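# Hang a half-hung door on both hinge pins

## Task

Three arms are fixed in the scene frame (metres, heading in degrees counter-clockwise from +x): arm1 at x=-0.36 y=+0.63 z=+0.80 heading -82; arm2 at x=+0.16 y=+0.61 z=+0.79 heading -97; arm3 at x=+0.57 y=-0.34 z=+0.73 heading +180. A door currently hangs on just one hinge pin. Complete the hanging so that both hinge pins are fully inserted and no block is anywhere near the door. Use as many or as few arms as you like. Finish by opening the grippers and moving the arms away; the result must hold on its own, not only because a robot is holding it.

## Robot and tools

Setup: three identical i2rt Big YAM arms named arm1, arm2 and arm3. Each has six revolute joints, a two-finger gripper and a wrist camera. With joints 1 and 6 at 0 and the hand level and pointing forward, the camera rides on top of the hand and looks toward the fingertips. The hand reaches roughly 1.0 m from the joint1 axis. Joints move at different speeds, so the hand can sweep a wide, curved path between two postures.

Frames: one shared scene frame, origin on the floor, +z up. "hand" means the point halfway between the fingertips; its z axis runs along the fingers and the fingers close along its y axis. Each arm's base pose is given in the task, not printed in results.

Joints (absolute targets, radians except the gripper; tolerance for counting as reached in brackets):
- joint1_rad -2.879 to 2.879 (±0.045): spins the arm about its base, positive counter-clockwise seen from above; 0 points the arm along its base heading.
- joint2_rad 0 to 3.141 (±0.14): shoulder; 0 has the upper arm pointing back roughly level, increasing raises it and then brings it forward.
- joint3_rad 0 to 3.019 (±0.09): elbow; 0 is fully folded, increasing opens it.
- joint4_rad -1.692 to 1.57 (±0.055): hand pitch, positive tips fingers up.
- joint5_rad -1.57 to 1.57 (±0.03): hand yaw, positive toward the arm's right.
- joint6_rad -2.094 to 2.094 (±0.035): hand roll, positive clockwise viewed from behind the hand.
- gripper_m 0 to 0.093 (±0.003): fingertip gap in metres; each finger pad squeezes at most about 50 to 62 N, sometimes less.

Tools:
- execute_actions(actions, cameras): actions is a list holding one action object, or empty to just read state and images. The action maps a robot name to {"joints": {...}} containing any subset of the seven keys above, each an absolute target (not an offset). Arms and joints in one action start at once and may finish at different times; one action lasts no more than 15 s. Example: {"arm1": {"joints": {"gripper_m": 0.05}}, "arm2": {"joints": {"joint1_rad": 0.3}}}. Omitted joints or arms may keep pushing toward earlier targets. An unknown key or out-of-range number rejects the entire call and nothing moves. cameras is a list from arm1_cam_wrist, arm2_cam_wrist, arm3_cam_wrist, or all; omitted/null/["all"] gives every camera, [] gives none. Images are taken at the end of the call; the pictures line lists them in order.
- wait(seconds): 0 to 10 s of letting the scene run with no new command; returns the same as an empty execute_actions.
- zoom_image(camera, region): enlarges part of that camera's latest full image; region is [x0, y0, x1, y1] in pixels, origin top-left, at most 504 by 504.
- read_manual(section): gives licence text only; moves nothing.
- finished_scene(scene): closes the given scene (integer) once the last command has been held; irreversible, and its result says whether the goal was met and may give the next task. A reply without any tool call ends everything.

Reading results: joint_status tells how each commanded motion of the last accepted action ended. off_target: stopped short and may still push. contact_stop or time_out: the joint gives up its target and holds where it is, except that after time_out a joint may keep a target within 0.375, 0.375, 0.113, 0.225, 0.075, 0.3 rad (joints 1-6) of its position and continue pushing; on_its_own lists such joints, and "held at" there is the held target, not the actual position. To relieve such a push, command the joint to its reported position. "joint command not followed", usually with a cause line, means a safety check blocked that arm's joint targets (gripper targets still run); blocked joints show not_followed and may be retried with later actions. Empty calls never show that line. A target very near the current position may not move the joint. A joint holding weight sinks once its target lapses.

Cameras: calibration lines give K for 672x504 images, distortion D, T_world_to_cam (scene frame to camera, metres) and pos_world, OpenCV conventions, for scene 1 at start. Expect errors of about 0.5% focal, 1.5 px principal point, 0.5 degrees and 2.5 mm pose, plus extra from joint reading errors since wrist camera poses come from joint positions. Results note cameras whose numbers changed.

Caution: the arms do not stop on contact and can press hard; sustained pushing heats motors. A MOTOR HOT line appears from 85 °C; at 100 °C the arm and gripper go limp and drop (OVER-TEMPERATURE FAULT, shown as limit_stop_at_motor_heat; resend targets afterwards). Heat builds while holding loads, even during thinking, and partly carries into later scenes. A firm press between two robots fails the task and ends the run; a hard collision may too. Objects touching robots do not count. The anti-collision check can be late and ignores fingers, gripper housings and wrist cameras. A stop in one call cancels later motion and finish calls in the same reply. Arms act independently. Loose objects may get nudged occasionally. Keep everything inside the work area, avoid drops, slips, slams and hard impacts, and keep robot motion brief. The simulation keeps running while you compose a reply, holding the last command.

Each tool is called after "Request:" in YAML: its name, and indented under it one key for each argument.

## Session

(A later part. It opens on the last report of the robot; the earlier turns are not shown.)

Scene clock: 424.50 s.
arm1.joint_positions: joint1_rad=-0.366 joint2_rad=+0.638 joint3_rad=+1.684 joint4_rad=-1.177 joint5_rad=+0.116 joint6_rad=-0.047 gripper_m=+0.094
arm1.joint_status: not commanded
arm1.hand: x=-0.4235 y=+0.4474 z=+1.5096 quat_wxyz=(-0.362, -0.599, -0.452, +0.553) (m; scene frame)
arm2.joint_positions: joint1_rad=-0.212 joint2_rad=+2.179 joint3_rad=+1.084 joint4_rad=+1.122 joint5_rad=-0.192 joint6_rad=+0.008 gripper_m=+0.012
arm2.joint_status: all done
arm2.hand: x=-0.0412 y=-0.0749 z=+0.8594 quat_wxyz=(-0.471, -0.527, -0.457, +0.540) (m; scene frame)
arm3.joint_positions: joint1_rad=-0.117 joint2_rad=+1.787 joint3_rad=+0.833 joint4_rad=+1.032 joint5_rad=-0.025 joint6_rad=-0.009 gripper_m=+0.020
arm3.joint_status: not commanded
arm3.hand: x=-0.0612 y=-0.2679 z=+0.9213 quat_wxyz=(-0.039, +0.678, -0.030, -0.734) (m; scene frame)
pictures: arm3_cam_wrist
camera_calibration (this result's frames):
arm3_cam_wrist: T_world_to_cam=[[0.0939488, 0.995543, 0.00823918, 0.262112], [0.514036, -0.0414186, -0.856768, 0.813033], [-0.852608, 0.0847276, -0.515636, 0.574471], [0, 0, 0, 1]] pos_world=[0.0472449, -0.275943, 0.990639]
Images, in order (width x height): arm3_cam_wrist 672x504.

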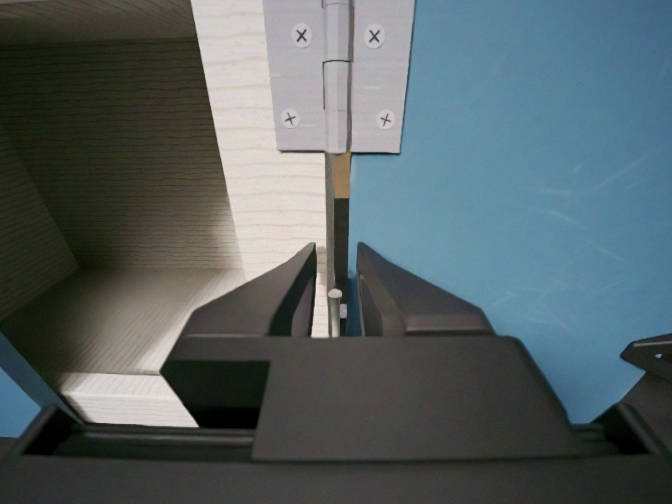

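Request:
execute_actions:
  actions:
    - {"arm3":{"joints":{"gripper_m":0.0,"joint2_rad":1.83,"joint4_rad":1.02}}}
  cameras: []

Request:
execute_actions:
  actions:
    - {"arm3":{"joints":{"joint2_rad":1.90}}}
  cameras: ["arm3_cam_wrist"]

Scene clock: 433.97 s.
arm1.joint_positions: joint1_rad=-0.366 joint2_rad=+0.638 joint3_rad=+1.684 joint4_rad=-1.177 joint5_rad=+0.116 joint6_rad=-0.047 gripper_m=+0.094
arm1.joint_status: not commanded
arm1.hand: x=-0.4235 y=+0.4474 z=+1.5096 quat_wxyz=(-0.362, -0.599, -0.452, +0.553) (m; scene frame)
arm2.joint_positions: joint1_rad=-0.212 joint2_rad=+2.179 joint3_rad=+1.084 joint4_rad=+1.122 joint5_rad=-0.192 joint6_rad=+0.008 gripper_m=+0.012
arm2.joint_status: not commanded
arm2.hand: x=-0.0412 y=-0.0749 z=+0.8594 quat_wxyz=(-0.471, -0.527, -0.457, +0.540) (m; scene frame)
arm3.joint_positions: joint1_rad=-0.117 joint2_rad=+1.814 joint3_rad=+0.833 joint4_rad=+1.029 joint5_rad=-0.025 joint6_rad=-0.009 gripper_m=+0.000
arm3.joint_status: all done
arm3.hand: x=-0.0627 y=-0.2677 z=+0.9035 quat_wxyz=(-0.038, +0.689, -0.031, -0.723) (m; scene frame)
pictures: none
No camera images: the call's "cameras" was empty. Leave "cameras" out to get every camera's image.

Scene clock: 434.60 s.
arm1.joint_positions: joint1_rad=-0.366 joint2_rad=+0.638 joint3_rad=+1.684 joint4_rad=-1.177 joint5_rad=+0.116 joint6_rad=-0.047 gripper_m=+0.094
arm1.joint_status: not commanded
arm1.hand: x=-0.4235 y=+0.4474 z=+1.5096 quat_wxyz=(-0.362, -0.599, -0.452, +0.553) (m; scene frame)
arm2.joint_positions: joint1_rad=-0.212 joint2_rad=+2.179 joint3_rad=+1.084 joint4_rad=+1.122 joint5_rad=-0.192 joint6_rad=+0.008 gripper_m=+0.012
arm2.joint_status: not commanded
arm2.hand: x=-0.0412 y=-0.0749 z=+0.8594 quat_wxyz=(-0.471, -0.527, -0.457, +0.540) (m; scene frame)
arm3.joint_positions: joint1_rad=-0.117 joint2_rad=+1.837 joint3_rad=+0.833 joint4_rad=+1.043 joint5_rad=-0.025 joint6_rad=-0.009 gripper_m=+0.000
arm3.joint_status: all done
arm3.hand: x=-0.0635 y=-0.2676 z=+0.8934 quat_wxyz=(-0.038, +0.692, -0.031, -0.720) (m; scene frame)
pictures: arm3_cam_wrist
camera_calibration (this result's frames):
arm3_cam_wrist: T_world_to_cam=[[0.0935723, 0.995587, 0.00712414, 0.263317], [0.547049, -0.0454343, -0.835867, 0.772603], [-0.831854, 0.0821113, -0.548886, 0.588403], [0, 0, 0, 1]] pos_world=[0.0421745, -0.275367, 0.966884]
Images, in order (width x height): arm3_cam_wrist 672x504.

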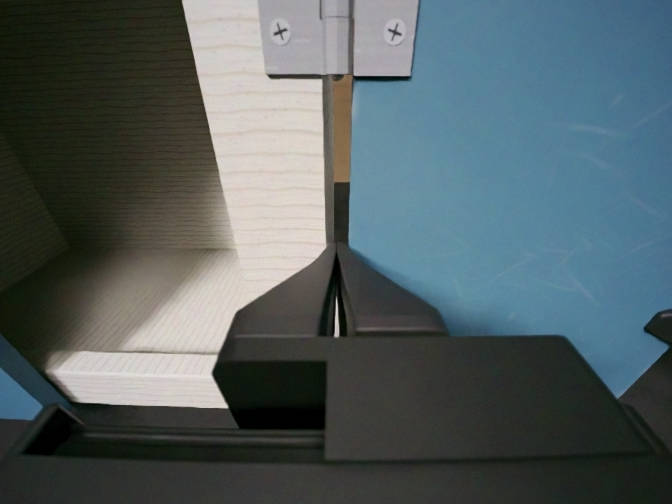

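Request:
execute_actions:
  actions:
    - {"arm2":{"joints":{"joint2_rad":2.175}}}
  cameras: []

Scene clock: 438.87 s.
arm1.joint_positions: joint1_rad=-0.366 joint2_rad=+0.638 joint3_rad=+1.684 joint4_rad=-1.177 joint5_rad=+0.116 joint6_rad=-0.047 gripper_m=+0.094
arm1.joint_status: not commanded
arm1.hand: x=-0.4235 y=+0.4474 z=+1.5096 quat_wxyz=(-0.362, -0.599, -0.452, +0.553) (m; scene frame)
arm2.joint_positions: joint1_rad=-0.212 joint2_rad=+2.179 joint3_rad=+1.084 joint4_rad=+1.122 joint5_rad=-0.192 joint6_rad=+0.008 gripper_m=+0.012
arm2.joint_status: all done
arm2.hand: x=-0.0412 y=-0.0749 z=+0.8594 quat_wxyz=(-0.471, -0.527, -0.457, +0.540) (m; scene frame)
arm3.joint_positions: joint1_rad=-0.117 joint2_rad=+1.837 joint3_rad=+0.833 joint4_rad=+1.043 joint5_rad=-0.025 joint6_rad=-0.009 gripper_m=+0.000
arm3.joint_status: not commanded
arm3.hand: x=-0.0635 y=-0.2676 z=+0.8934 quat_wxyz=(-0.038, +0.692, -0.031, -0.720) (m; scene frame)
pictures: none
No camera images: the call's "cameras" was empty. Leave "cameras" out to get every camera's image.

Request:
execute_actions:
  actions:
    - {"arm2":{"joints":{"joint2_rad":2.20,"joint5_rad":-0.21}},"arm3":{"joints":{"joint4_rad":1.0}}}
  cameras: []

Scene clock: 445.27 s.
arm1.joint_positions: joint1_rad=-0.366 joint2_rad=+0.638 joint3_rad=+1.684 joint4_rad=-1.177 joint5_rad=+0.116 joint6_rad=-0.047 gripper_m=+0.094
arm1.joint_status: not commanded
arm1.hand: x=-0.4235 y=+0.4474 z=+1.5096 quat_wxyz=(-0.362, -0.599, -0.452, +0.553) (m; scene frame)
arm2.joint_positions: joint1_rad=-0.212 joint2_rad=+2.181 joint3_rad=+1.084 joint4_rad=+1.122 joint5_rad=-0.195 joint6_rad=+0.008 gripper_m=+0.012
arm2.joint_status: all done
arm2.hand: x=-0.0407 y=-0.0748 z=+0.8581 quat_wxyz=(-0.471, -0.527, -0.458, +0.539) (m; scene frame)
arm3.joint_positions: joint1_rad=-0.117 joint2_rad=+1.837 joint3_rad=+0.833 joint4_rad=+1.042 joint5_rad=-0.025 joint6_rad=-0.009 gripper_m=+0.000
arm3.joint_status: all done
arm3.hand: x=-0.0635 y=-0.2676 z=+0.8933 quat_wxyz=(-0.038, +0.692, -0.031, -0.720) (m; scene frame)
pictures: none
No camera images: the call's "cameras" was empty. Leave "cameras" out to get every camera's image.

Request:
execute_actions:
  actions:
    - {"arm2":{"joints":{"joint2_rad":2.11,"joint5_rad":-0.195}}}
  cameras: ["arm3_cam_wrist"]

Scene clock: 449.53 s.
arm1.joint_positions: joint1_rad=-0.366 joint2_rad=+0.638 joint3_rad=+1.684 joint4_rad=-1.177 joint5_rad=+0.116 joint6_rad=-0.047 gripper_m=+0.094
arm1.joint_status: not commanded
arm1.hand: x=-0.4235 y=+0.4474 z=+1.5096 quat_wxyz=(-0.362, -0.599, -0.452, +0.553) (m; scene frame)
arm2.joint_positions: joint1_rad=-0.212 joint2_rad=+2.177 joint3_rad=+1.084 joint4_rad=+1.119 joint5_rad=-0.192 joint6_rad=+0.008 gripper_m=+0.012
arm2.joint_status: all done
arm2.hand: x=-0.0415 y=-0.0750 z=+0.8599 quat_wxyz=(-0.470, -0.528, -0.457, +0.540) (m; scene frame)
arm3.joint_positions: joint1_rad=-0.117 joint2_rad=+1.837 joint3_rad=+0.833 joint4_rad=+1.042 joint5_rad=-0.025 joint6_rad=-0.009 gripper_m=+0.000
arm3.joint_status: not commanded
arm3.hand: x=-0.0635 y=-0.2676 z=+0.8933 quat_wxyz=(-0.038, +0.692, -0.031, -0.720) (m; scene frame)
pictures: arm3_cam_wrist
camera_calibration (this result's frames):
arm3_cam_wrist: T_world_to_cam=[[0.0935689, 0.995587, 0.00711324, 0.263327], [0.547365, -0.0454728, -0.835658, 0.77235], [-0.831647, 0.0820851, -0.549205, 0.588639], [0, 0, 0, 1]] pos_world=[0.042143, -0.275363, 0.96683]
Images, in order (width x height): arm3_cam_wrist 672x504.

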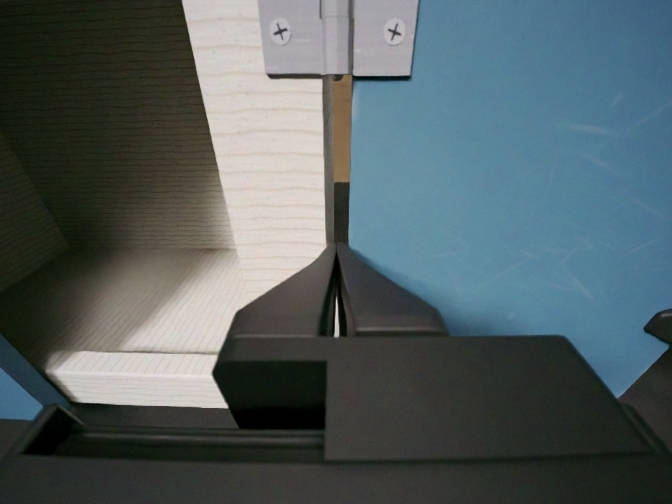

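Request:
execute_actions:
  actions:
    - {"arm3":{"joints":{"joint2_rad":1.74,"joint3_rad":0.74,"joint4_rad":0.95,"gripper_m":0.06}},"arm2":{"joints":{"joint2_rad":2.15}}}
  cameras: ["arm3_cam_wrist"]

Request:
zoom_image:
  camera: "arm3_cam_wrist"
  region: [280, 200, 400, 340]

Scene clock: 463.20 s.
arm1.joint_positions: joint1_rad=-0.366 joint2_rad=+0.638 joint3_rad=+1.684 joint4_rad=-1.177 joint5_rad=+0.116 joint6_rad=-0.047 gripper_m=+0.094
arm1.joint_status: not commanded
arm1.hand: x=-0.4235 y=+0.4474 z=+1.5096 quat_wxyz=(-0.362, -0.599, -0.452, +0.553) (m; scene frame)
arm2.joint_positions: joint1_rad=-0.212 joint2_rad=+2.177 joint3_rad=+1.084 joint4_rad=+1.119 joint5_rad=-0.192 joint6_rad=+0.008 gripper_m=+0.012
arm2.joint_status: all done
arm2.hand: x=-0.0415 y=-0.0750 z=+0.8599 quat_wxyz=(-0.470, -0.528, -0.457, +0.540) (m; scene frame)
arm3.joint_positions: joint1_rad=-0.117 joint2_rad=+1.736 joint3_rad=+0.737 joint4_rad=+0.954 joint5_rad=-0.026 joint6_rad=-0.009 gripper_m=+0.060
arm3.joint_status: all done
arm3.hand: x=-0.0294 y=-0.2717 z=+0.8886 quat_wxyz=(-0.035, +0.722, -0.033, -0.691) (m; scene frame)
pictures: arm3_cam_wrist
camera_calibration (this result's frames):
arm3_cam_wrist: T_world_to_cam=[[0.0929158, 0.995663, 0.0046807, 0.266347], [0.614683, -0.0536631, -0.786946, 0.706091], [-0.783282, 0.0759969, -0.617004, 0.674694], [0, 0, 0, 1]] pos_world=[0.0697058, -0.278575, 0.970698]
Images, in order (width x height): arm3_cam_wrist 672x504.

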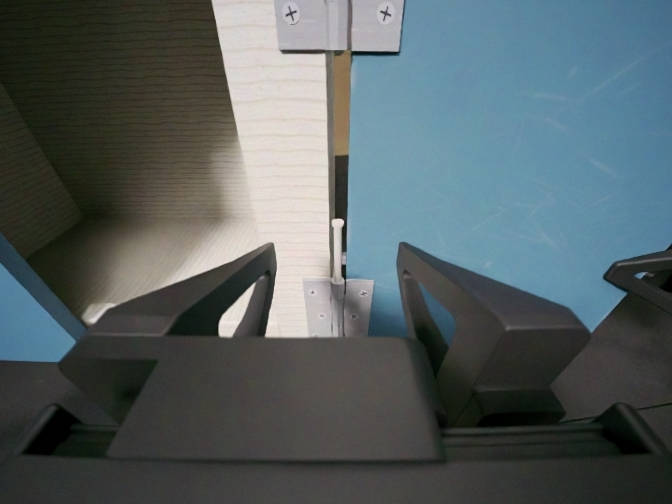

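Region (280, 200, 400, 340) of arm3_cam_wrist's 672x504 image, scaled by 3.600, with more detail than that image has; it fills the left 432 columns of this view, and the rest is white.

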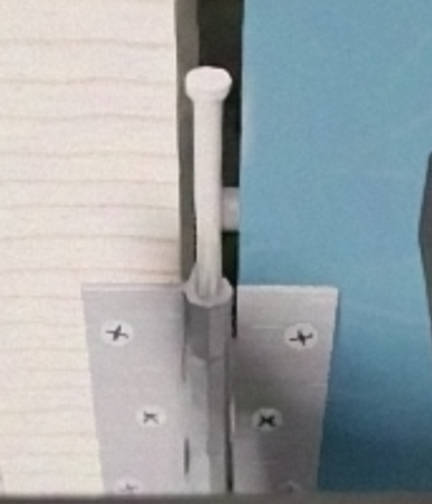

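Request:
execute_actions:
  actions:
    - {"arm2":{"joints":{"joint2_rad":2.195}}}
  cameras: ["arm3_cam_wrist"]

Scene clock: 466.33 s.
arm1.joint_positions: joint1_rad=-0.366 joint2_rad=+0.638 joint3_rad=+1.684 joint4_rad=-1.177 joint5_rad=+0.116 joint6_rad=-0.047 gripper_m=+0.094
arm1.joint_status: not commanded
arm1.hand: x=-0.4235 y=+0.4474 z=+1.5096 quat_wxyz=(-0.362, -0.599, -0.452, +0.553) (m; scene frame)
arm2.joint_positions: joint1_rad=-0.212 joint2_rad=+2.179 joint3_rad=+1.084 joint4_rad=+1.119 joint5_rad=-0.192 joint6_rad=+0.008 gripper_m=+0.012
arm2.joint_status: all done
arm2.hand: x=-0.0414 y=-0.0748 z=+0.8583 quat_wxyz=(-0.470, -0.528, -0.457, +0.539) (m; scene frame)
arm3.joint_positions: joint1_rad=-0.117 joint2_rad=+1.736 joint3_rad=+0.737 joint4_rad=+0.954 joint5_rad=-0.026 joint6_rad=-0.009 gripper_m=+0.060
arm3.joint_status: not commanded
arm3.hand: x=-0.0294 y=-0.2717 z=+0.8886 quat_wxyz=(-0.035, +0.722, -0.033, -0.691) (m; scene frame)
pictures: arm3_cam_wrist
camera_calibration (this result's frames):
arm3_cam_wrist: T_world_to_cam=[[0.0929158, 0.995663, 0.0046807, 0.266347], [0.614683, -0.0536631, -0.786946, 0.706091], [-0.783282, 0.0759969, -0.617004, 0.674694], [0, 0, 0, 1]] pos_world=[0.0697058, -0.278575, 0.970698]
Images, in order (width x height): arm3_cam_wrist 672x504.

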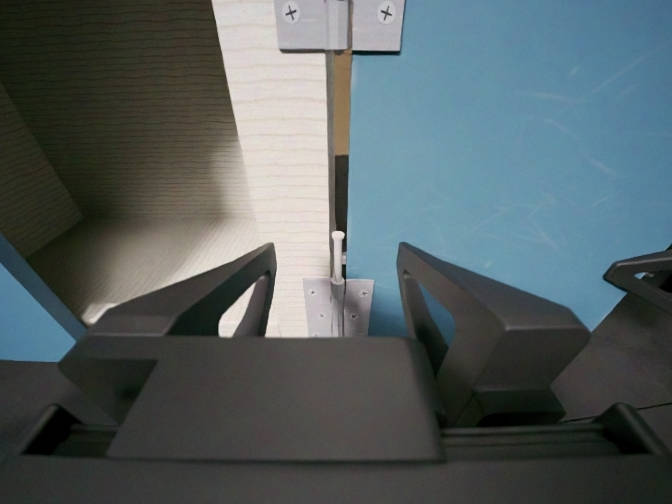

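Wiggling works; continue.

Request:
execute_actions:
  actions:
    - {"arm2":{"joints":{"joint2_rad":2.13}}}
  cameras: []

Request:
execute_actions:
  actions:
    - {"arm2":{"joints":{"joint2_rad":2.195}}}
  cameras: ["arm3_cam_wrist"]

Scene clock: 470.73 s.
arm1.joint_positions: joint1_rad=-0.366 joint2_rad=+0.638 joint3_rad=+1.684 joint4_rad=-1.177 joint5_rad=+0.116 joint6_rad=-0.047 gripper_m=+0.094
arm1.joint_status: not commanded
arm1.hand: x=-0.4235 y=+0.4474 z=+1.5096 quat_wxyz=(-0.362, -0.599, -0.452, +0.553) (m; scene frame)
arm2.joint_positions: joint1_rad=-0.212 joint2_rad=+2.178 joint3_rad=+1.084 joint4_rad=+1.119 joint5_rad=-0.192 joint6_rad=+0.008 gripper_m=+0.012
arm2.joint_status: all done
arm2.hand: x=-0.0414 y=-0.0749 z=+0.8588 quat_wxyz=(-0.470, -0.528, -0.457, +0.539) (m; scene frame)
arm3.joint_positions: joint1_rad=-0.117 joint2_rad=+1.736 joint3_rad=+0.737 joint4_rad=+0.954 joint5_rad=-0.026 joint6_rad=-0.009 gripper_m=+0.060
arm3.joint_status: not commanded
arm3.hand: x=-0.0294 y=-0.2717 z=+0.8886 quat_wxyz=(-0.035, +0.722, -0.033, -0.691) (m; scene frame)
pictures: none
No camera images: the call's "cameras" was empty. Leave "cameras" out to get every camera's image.

Scene clock: 471.30 s.
arm1.joint_positions: joint1_rad=-0.366 joint2_rad=+0.638 joint3_rad=+1.684 joint4_rad=-1.177 joint5_rad=+0.116 joint6_rad=-0.047 gripper_m=+0.094
arm1.joint_status: not commanded
arm1.hand: x=-0.4235 y=+0.4474 z=+1.5096 quat_wxyz=(-0.362, -0.599, -0.452, +0.553) (m; scene frame)
arm2.joint_positions: joint1_rad=-0.212 joint2_rad=+2.179 joint3_rad=+1.084 joint4_rad=+1.119 joint5_rad=-0.192 joint6_rad=+0.008 gripper_m=+0.012
arm2.joint_status: all done
arm2.hand: x=-0.0414 y=-0.0748 z=+0.8587 quat_wxyz=(-0.470, -0.528, -0.457, +0.539) (m; scene frame)
arm3.joint_positions: joint1_rad=-0.117 joint2_rad=+1.736 joint3_rad=+0.737 joint4_rad=+0.954 joint5_rad=-0.026 joint6_rad=-0.009 gripper_m=+0.060
arm3.joint_status: not commanded
arm3.hand: x=-0.0294 y=-0.2717 z=+0.8886 quat_wxyz=(-0.035, +0.722, -0.033, -0.691) (m; scene frame)
pictures: arm3_cam_wrist
camera_calibration (this result's frames):
arm3_cam_wrist: T_world_to_cam=[[0.0929158, 0.995663, 0.0046807, 0.266347], [0.614683, -0.0536631, -0.786946, 0.706091], [-0.783282, 0.0759969, -0.617004, 0.674694], [0, 0, 0, 1]] pos_world=[0.0697058, -0.278575, 0.970698]
Images, in order (width x height): arm3_cam_wrist 672x504.

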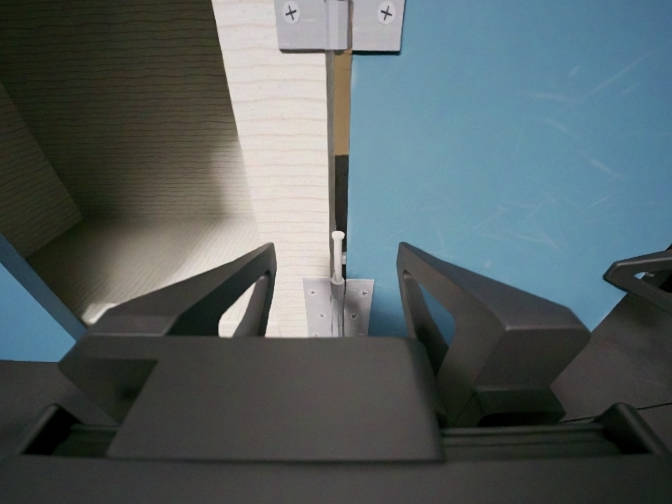

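Larger amplitude.

Request:
execute_actions:
  actions:
    - {"arm2":{"joints":{"joint2_rad":2.11}}}
  cameras: ["arm3_cam_wrist"]

Request:
execute_actions:
  actions:
    - {"arm2":{"joints":{"joint2_rad":2.20}}}
  cameras: ["arm3_cam_wrist"]

Scene clock: 476.47 s.
arm1.joint_positions: joint1_rad=-0.366 joint2_rad=+0.638 joint3_rad=+1.684 joint4_rad=-1.177 joint5_rad=+0.116 joint6_rad=-0.047 gripper_m=+0.094
arm1.joint_status: not commanded
arm1.hand: x=-0.4235 y=+0.4474 z=+1.5096 quat_wxyz=(-0.362, -0.599, -0.452, +0.553) (m; scene frame)
arm2.joint_positions: joint1_rad=-0.212 joint2_rad=+2.177 joint3_rad=+1.084 joint4_rad=+1.119 joint5_rad=-0.191 joint6_rad=+0.008 gripper_m=+0.012
arm2.joint_status: all done
arm2.hand: x=-0.0415 y=-0.0749 z=+0.8599 quat_wxyz=(-0.470, -0.528, -0.457, +0.540) (m; scene frame)
arm3.joint_positions: joint1_rad=-0.117 joint2_rad=+1.736 joint3_rad=+0.737 joint4_rad=+0.954 joint5_rad=-0.026 joint6_rad=-0.009 gripper_m=+0.060
arm3.joint_status: not commanded
arm3.hand: x=-0.0294 y=-0.2717 z=+0.8886 quat_wxyz=(-0.035, +0.722, -0.033, -0.691) (m; scene frame)
pictures: arm3_cam_wrist
camera_calibration (this result's frames):
arm3_cam_wrist: T_world_to_cam=[[0.0929158, 0.995663, 0.0046807, 0.266347], [0.614683, -0.0536631, -0.786946, 0.706091], [-0.783282, 0.0759969, -0.617004, 0.674694], [0, 0, 0, 1]] pos_world=[0.0697058, -0.278575, 0.970698]
Images, in order (width x height): arm3_cam_wrist 672x504.

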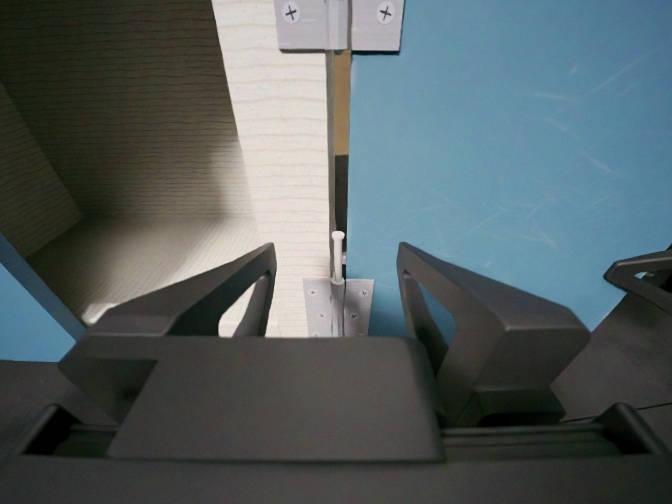

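Scene clock: 477.10 s.
arm1.joint_positions: joint1_rad=-0.366 joint2_rad=+0.638 joint3_rad=+1.684 joint4_rad=-1.177 joint5_rad=+0.116 joint6_rad=-0.047 gripper_m=+0.094
arm1.joint_status: not commanded
arm1.hand: x=-0.4235 y=+0.4474 z=+1.5096 quat_wxyz=(-0.362, -0.599, -0.452, +0.553) (m; scene frame)
arm2.joint_positions: joint1_rad=-0.212 joint2_rad=+2.180 joint3_rad=+1.084 joint4_rad=+1.119 joint5_rad=-0.191 joint6_rad=+0.008 gripper_m=+0.012
arm2.joint_status: all done
arm2.hand: x=-0.0415 y=-0.0748 z=+0.8581 quat_wxyz=(-0.470, -0.528, -0.457, +0.539) (m; scene frame)
arm3.joint_positions: joint1_rad=-0.117 joint2_rad=+1.736 joint3_rad=+0.737 joint4_rad=+0.954 joint5_rad=-0.026 joint6_rad=-0.009 gripper_m=+0.060
arm3.joint_status: not commanded
arm3.hand: x=-0.0294 y=-0.2717 z=+0.8886 quat_wxyz=(-0.035, +0.722, -0.033, -0.691) (m; scene frame)
pictures: arm3_cam_wrist
camera_calibration (this result's frames):
arm3_cam_wrist: T_world_to_cam=[[0.0929158, 0.995663, 0.0046807, 0.266347], [0.614683, -0.0536631, -0.786946, 0.706091], [-0.783282, 0.0759969, -0.617004, 0.674694], [0, 0, 0, 1]] pos_world=[0.0697058, -0.278575, 0.970698]
Images, in order (width x height): arm3_cam_wrist 672x504.

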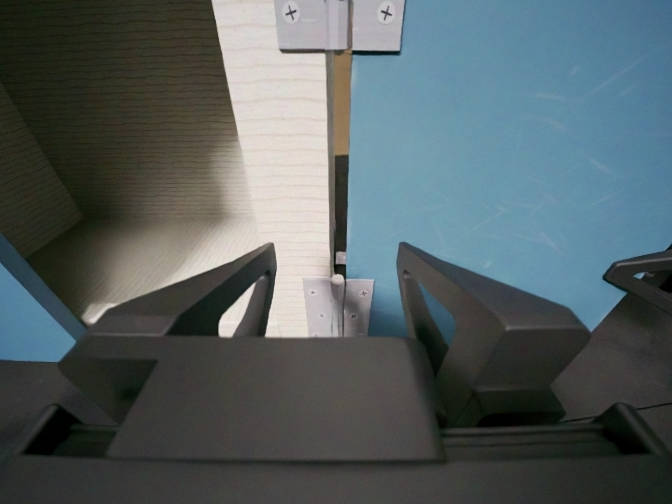

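Request:
zoom_image:
  camera: "arm3_cam_wrist"
  region: [300, 260, 375, 335]

Request:
execute_actions:
  actions:
    - {"arm2":{"joints":{"joint2_rad":2.18,"gripper_m":0.06}},"arm3":{"joints":{"joint2_rad":1.3,"joint3_rad":0.55,"joint4_rad":0.95,"gripper_m":0.09}}}
  cameras: []

Request:
execute_actions:
  actions:
    - {"arm2":{"joints":{"joint2_rad":2.0,"joint3_rad":0.7,"joint4_rad":1.3}},"arm3":{"joints":{"joint2_rad":1.0,"joint4_rad":0.4}}}
  cameras: ["arm3_cam_wrist","arm2_cam_wrist"]

Region (300, 260, 375, 335) of arm3_cam_wrist's 672x504 image, scaled by 6.720, with more detail than that image has.

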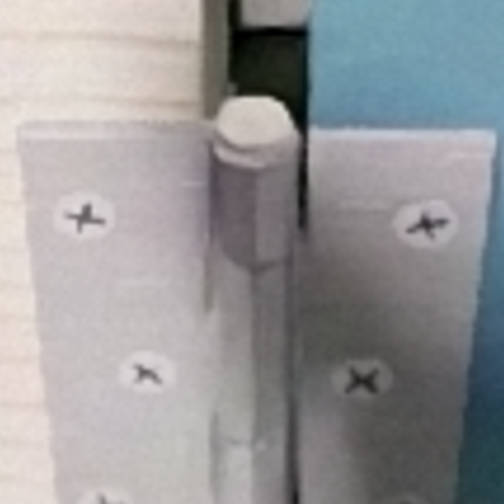

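Scene clock: 487.23 s.
arm1.joint_positions: joint1_rad=-0.366 joint2_rad=+0.638 joint3_rad=+1.684 joint4_rad=-1.177 joint5_rad=+0.116 joint6_rad=-0.047 gripper_m=+0.094
arm1.joint_status: not commanded
arm1.hand: x=-0.4235 y=+0.4474 z=+1.5096 quat_wxyz=(-0.362, -0.599, -0.452, +0.553) (m; scene frame)
arm2.joint_positions: joint1_rad=-0.212 joint2_rad=+2.180 joint3_rad=+1.084 joint4_rad=+1.119 joint5_rad=-0.193 joint6_rad=+0.008 gripper_m=+0.060
arm2.joint_status: all done
arm2.hand: x=-0.0412 y=-0.0748 z=+0.8581 quat_wxyz=(-0.470, -0.528, -0.458, +0.539) (m; scene frame)
arm3.joint_positions: joint1_rad=-0.117 joint2_rad=+1.286 joint3_rad=+0.553 joint4_rad=+0.952 joint5_rad=-0.026 joint6_rad=-0.009 gripper_m=+0.090
arm3.joint_status: all done
arm3.hand: x=+0.0689 y=-0.2835 z=+1.0385 quat_wxyz=(-0.043, +0.625, -0.026, -0.779) (m; scene frame)
pictures: none
No camera images: the call's "cameras" was empty. Leave "cameras" out to get every camera's image.

Scene clock: 488.47 s.
arm1.joint_positions: joint1_rad=-0.366 joint2_rad=+0.638 joint3_rad=+1.684 joint4_rad=-1.177 joint5_rad=+0.116 joint6_rad=-0.047 gripper_m=+0.094
arm1.joint_status: not commanded
arm1.hand: x=-0.4235 y=+0.4474 z=+1.5096 quat_wxyz=(-0.362, -0.599, -0.452, +0.553) (m; scene frame)
arm2.joint_positions: joint1_rad=-0.212 joint2_rad=+1.987 joint3_rad=+0.701 joint4_rad=+1.278 joint5_rad=-0.193 joint6_rad=+0.008 gripper_m=+0.060
arm2.joint_status: all done
arm2.hand: x=-0.0007 y=+0.0427 z=+0.8709 quat_wxyz=(-0.465, -0.538, -0.463, +0.530) (m; scene frame)
arm3.joint_positions: joint1_rad=-0.117 joint2_rad=+0.991 joint3_rad=+0.553 joint4_rad=+0.410 joint5_rad=-0.026 joint6_rad=-0.009 gripper_m=+0.090
arm3.joint_status: all done
arm3.hand: x=+0.1103 y=-0.2886 z=+1.0433 quat_wxyz=(-0.036, +0.716, -0.033, -0.696) (m; scene frame)
pictures: arm2_cam_wrist, arm3_cam_wrist
camera_calibration (this result's frames):
arm2_cam_wrist: T_world_to_cam=[[-0.989919, 0.140721, -0.0160569, 0.0063878], [0.0958436, 0.582091, -0.807456, 0.683776], [-0.104279, -0.800855, -0.58971, 0.673106], [0, 0, 0, 1]] pos_world=[0.0109788, 0.140142, 0.949159]
arm3_cam_wrist: T_world_to_cam=[[0.093028, 0.99565, 0.00516543, 0.268964], [0.601788, -0.0520932, -0.796955, 0.753363], [-0.793219, 0.0772476, -0.604017, 0.868776], [0, 0, 0, 1]] pos_world=[0.210744, -0.295659, 1.12376]
Images, in order (width x height): arm2_cam_wrist 672x504, arm3_cam_wrist 672x504.

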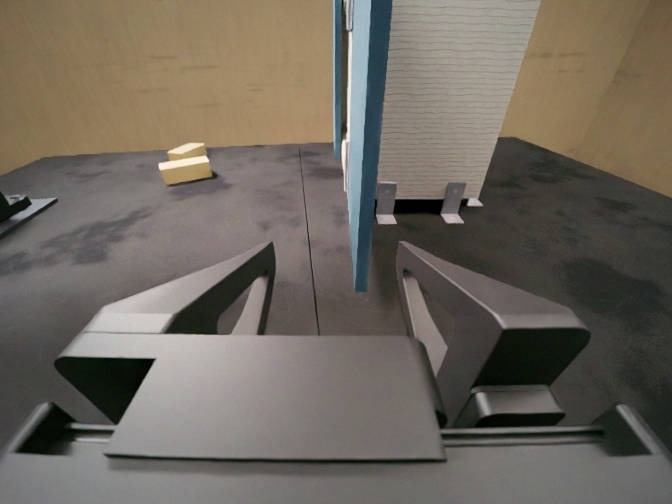

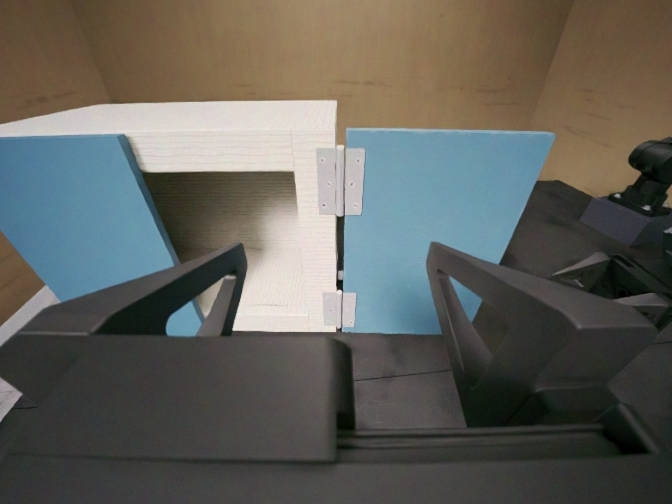

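Request:
zoom_image:
  camera: "arm3_cam_wrist"
  region: [310, 135, 370, 195]

Request:
execute_actions:
  actions:
    - {"arm2":{"joints":{"joint2_rad":1.0,"joint4_rad":0.3}},"arm3":{"joints":{"joint2_rad":0.6}}}
  cameras: []

Region (310, 135, 370, 195) of arm3_cam_wrist's 672x504 image, scaled by 8.400, with more detail than that image has.

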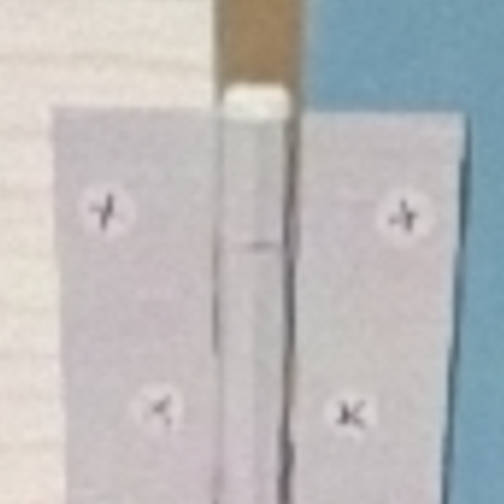

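Scene clock: 497.60 s.
arm1.joint_positions: joint1_rad=-0.366 joint2_rad=+0.638 joint3_rad=+1.684 joint4_rad=-1.177 joint5_rad=+0.116 joint6_rad=-0.047 gripper_m=+0.094
arm1.joint_status: not commanded
arm1.hand: x=-0.4235 y=+0.4474 z=+1.5096 quat_wxyz=(-0.362, -0.599, -0.452, +0.553) (m; scene frame)
arm2.joint_positions: joint1_rad=-0.212 joint2_rad=+1.002 joint3_rad=+0.701 joint4_rad=+0.323 joint5_rad=-0.193 joint6_rad=+0.008 gripper_m=+0.060
arm2.joint_status: all done
arm2.hand: x=+0.0334 y=+0.1417 z=+1.1684 quat_wxyz=(-0.470, -0.528, -0.458, +0.539) (m; scene frame)
arm3.joint_positions: joint1_rad=-0.117 joint2_rad=+0.593 joint3_rad=+0.553 joint4_rad=+0.403 joint5_rad=-0.026 joint6_rad=-0.009 gripper_m=+0.090
arm3.joint_status: all done
arm3.hand: x=+0.2154 y=-0.3012 z=+1.1984 quat_wxyz=(-0.046, +0.567, -0.022, -0.822) (m; scene frame)
pictures: none
No camera images: the call's "cameras" was empty. Leave "cameras" out to get every camera's image.

Request:
finished_scene:
  scene: 1

The scene is finished: the task was done.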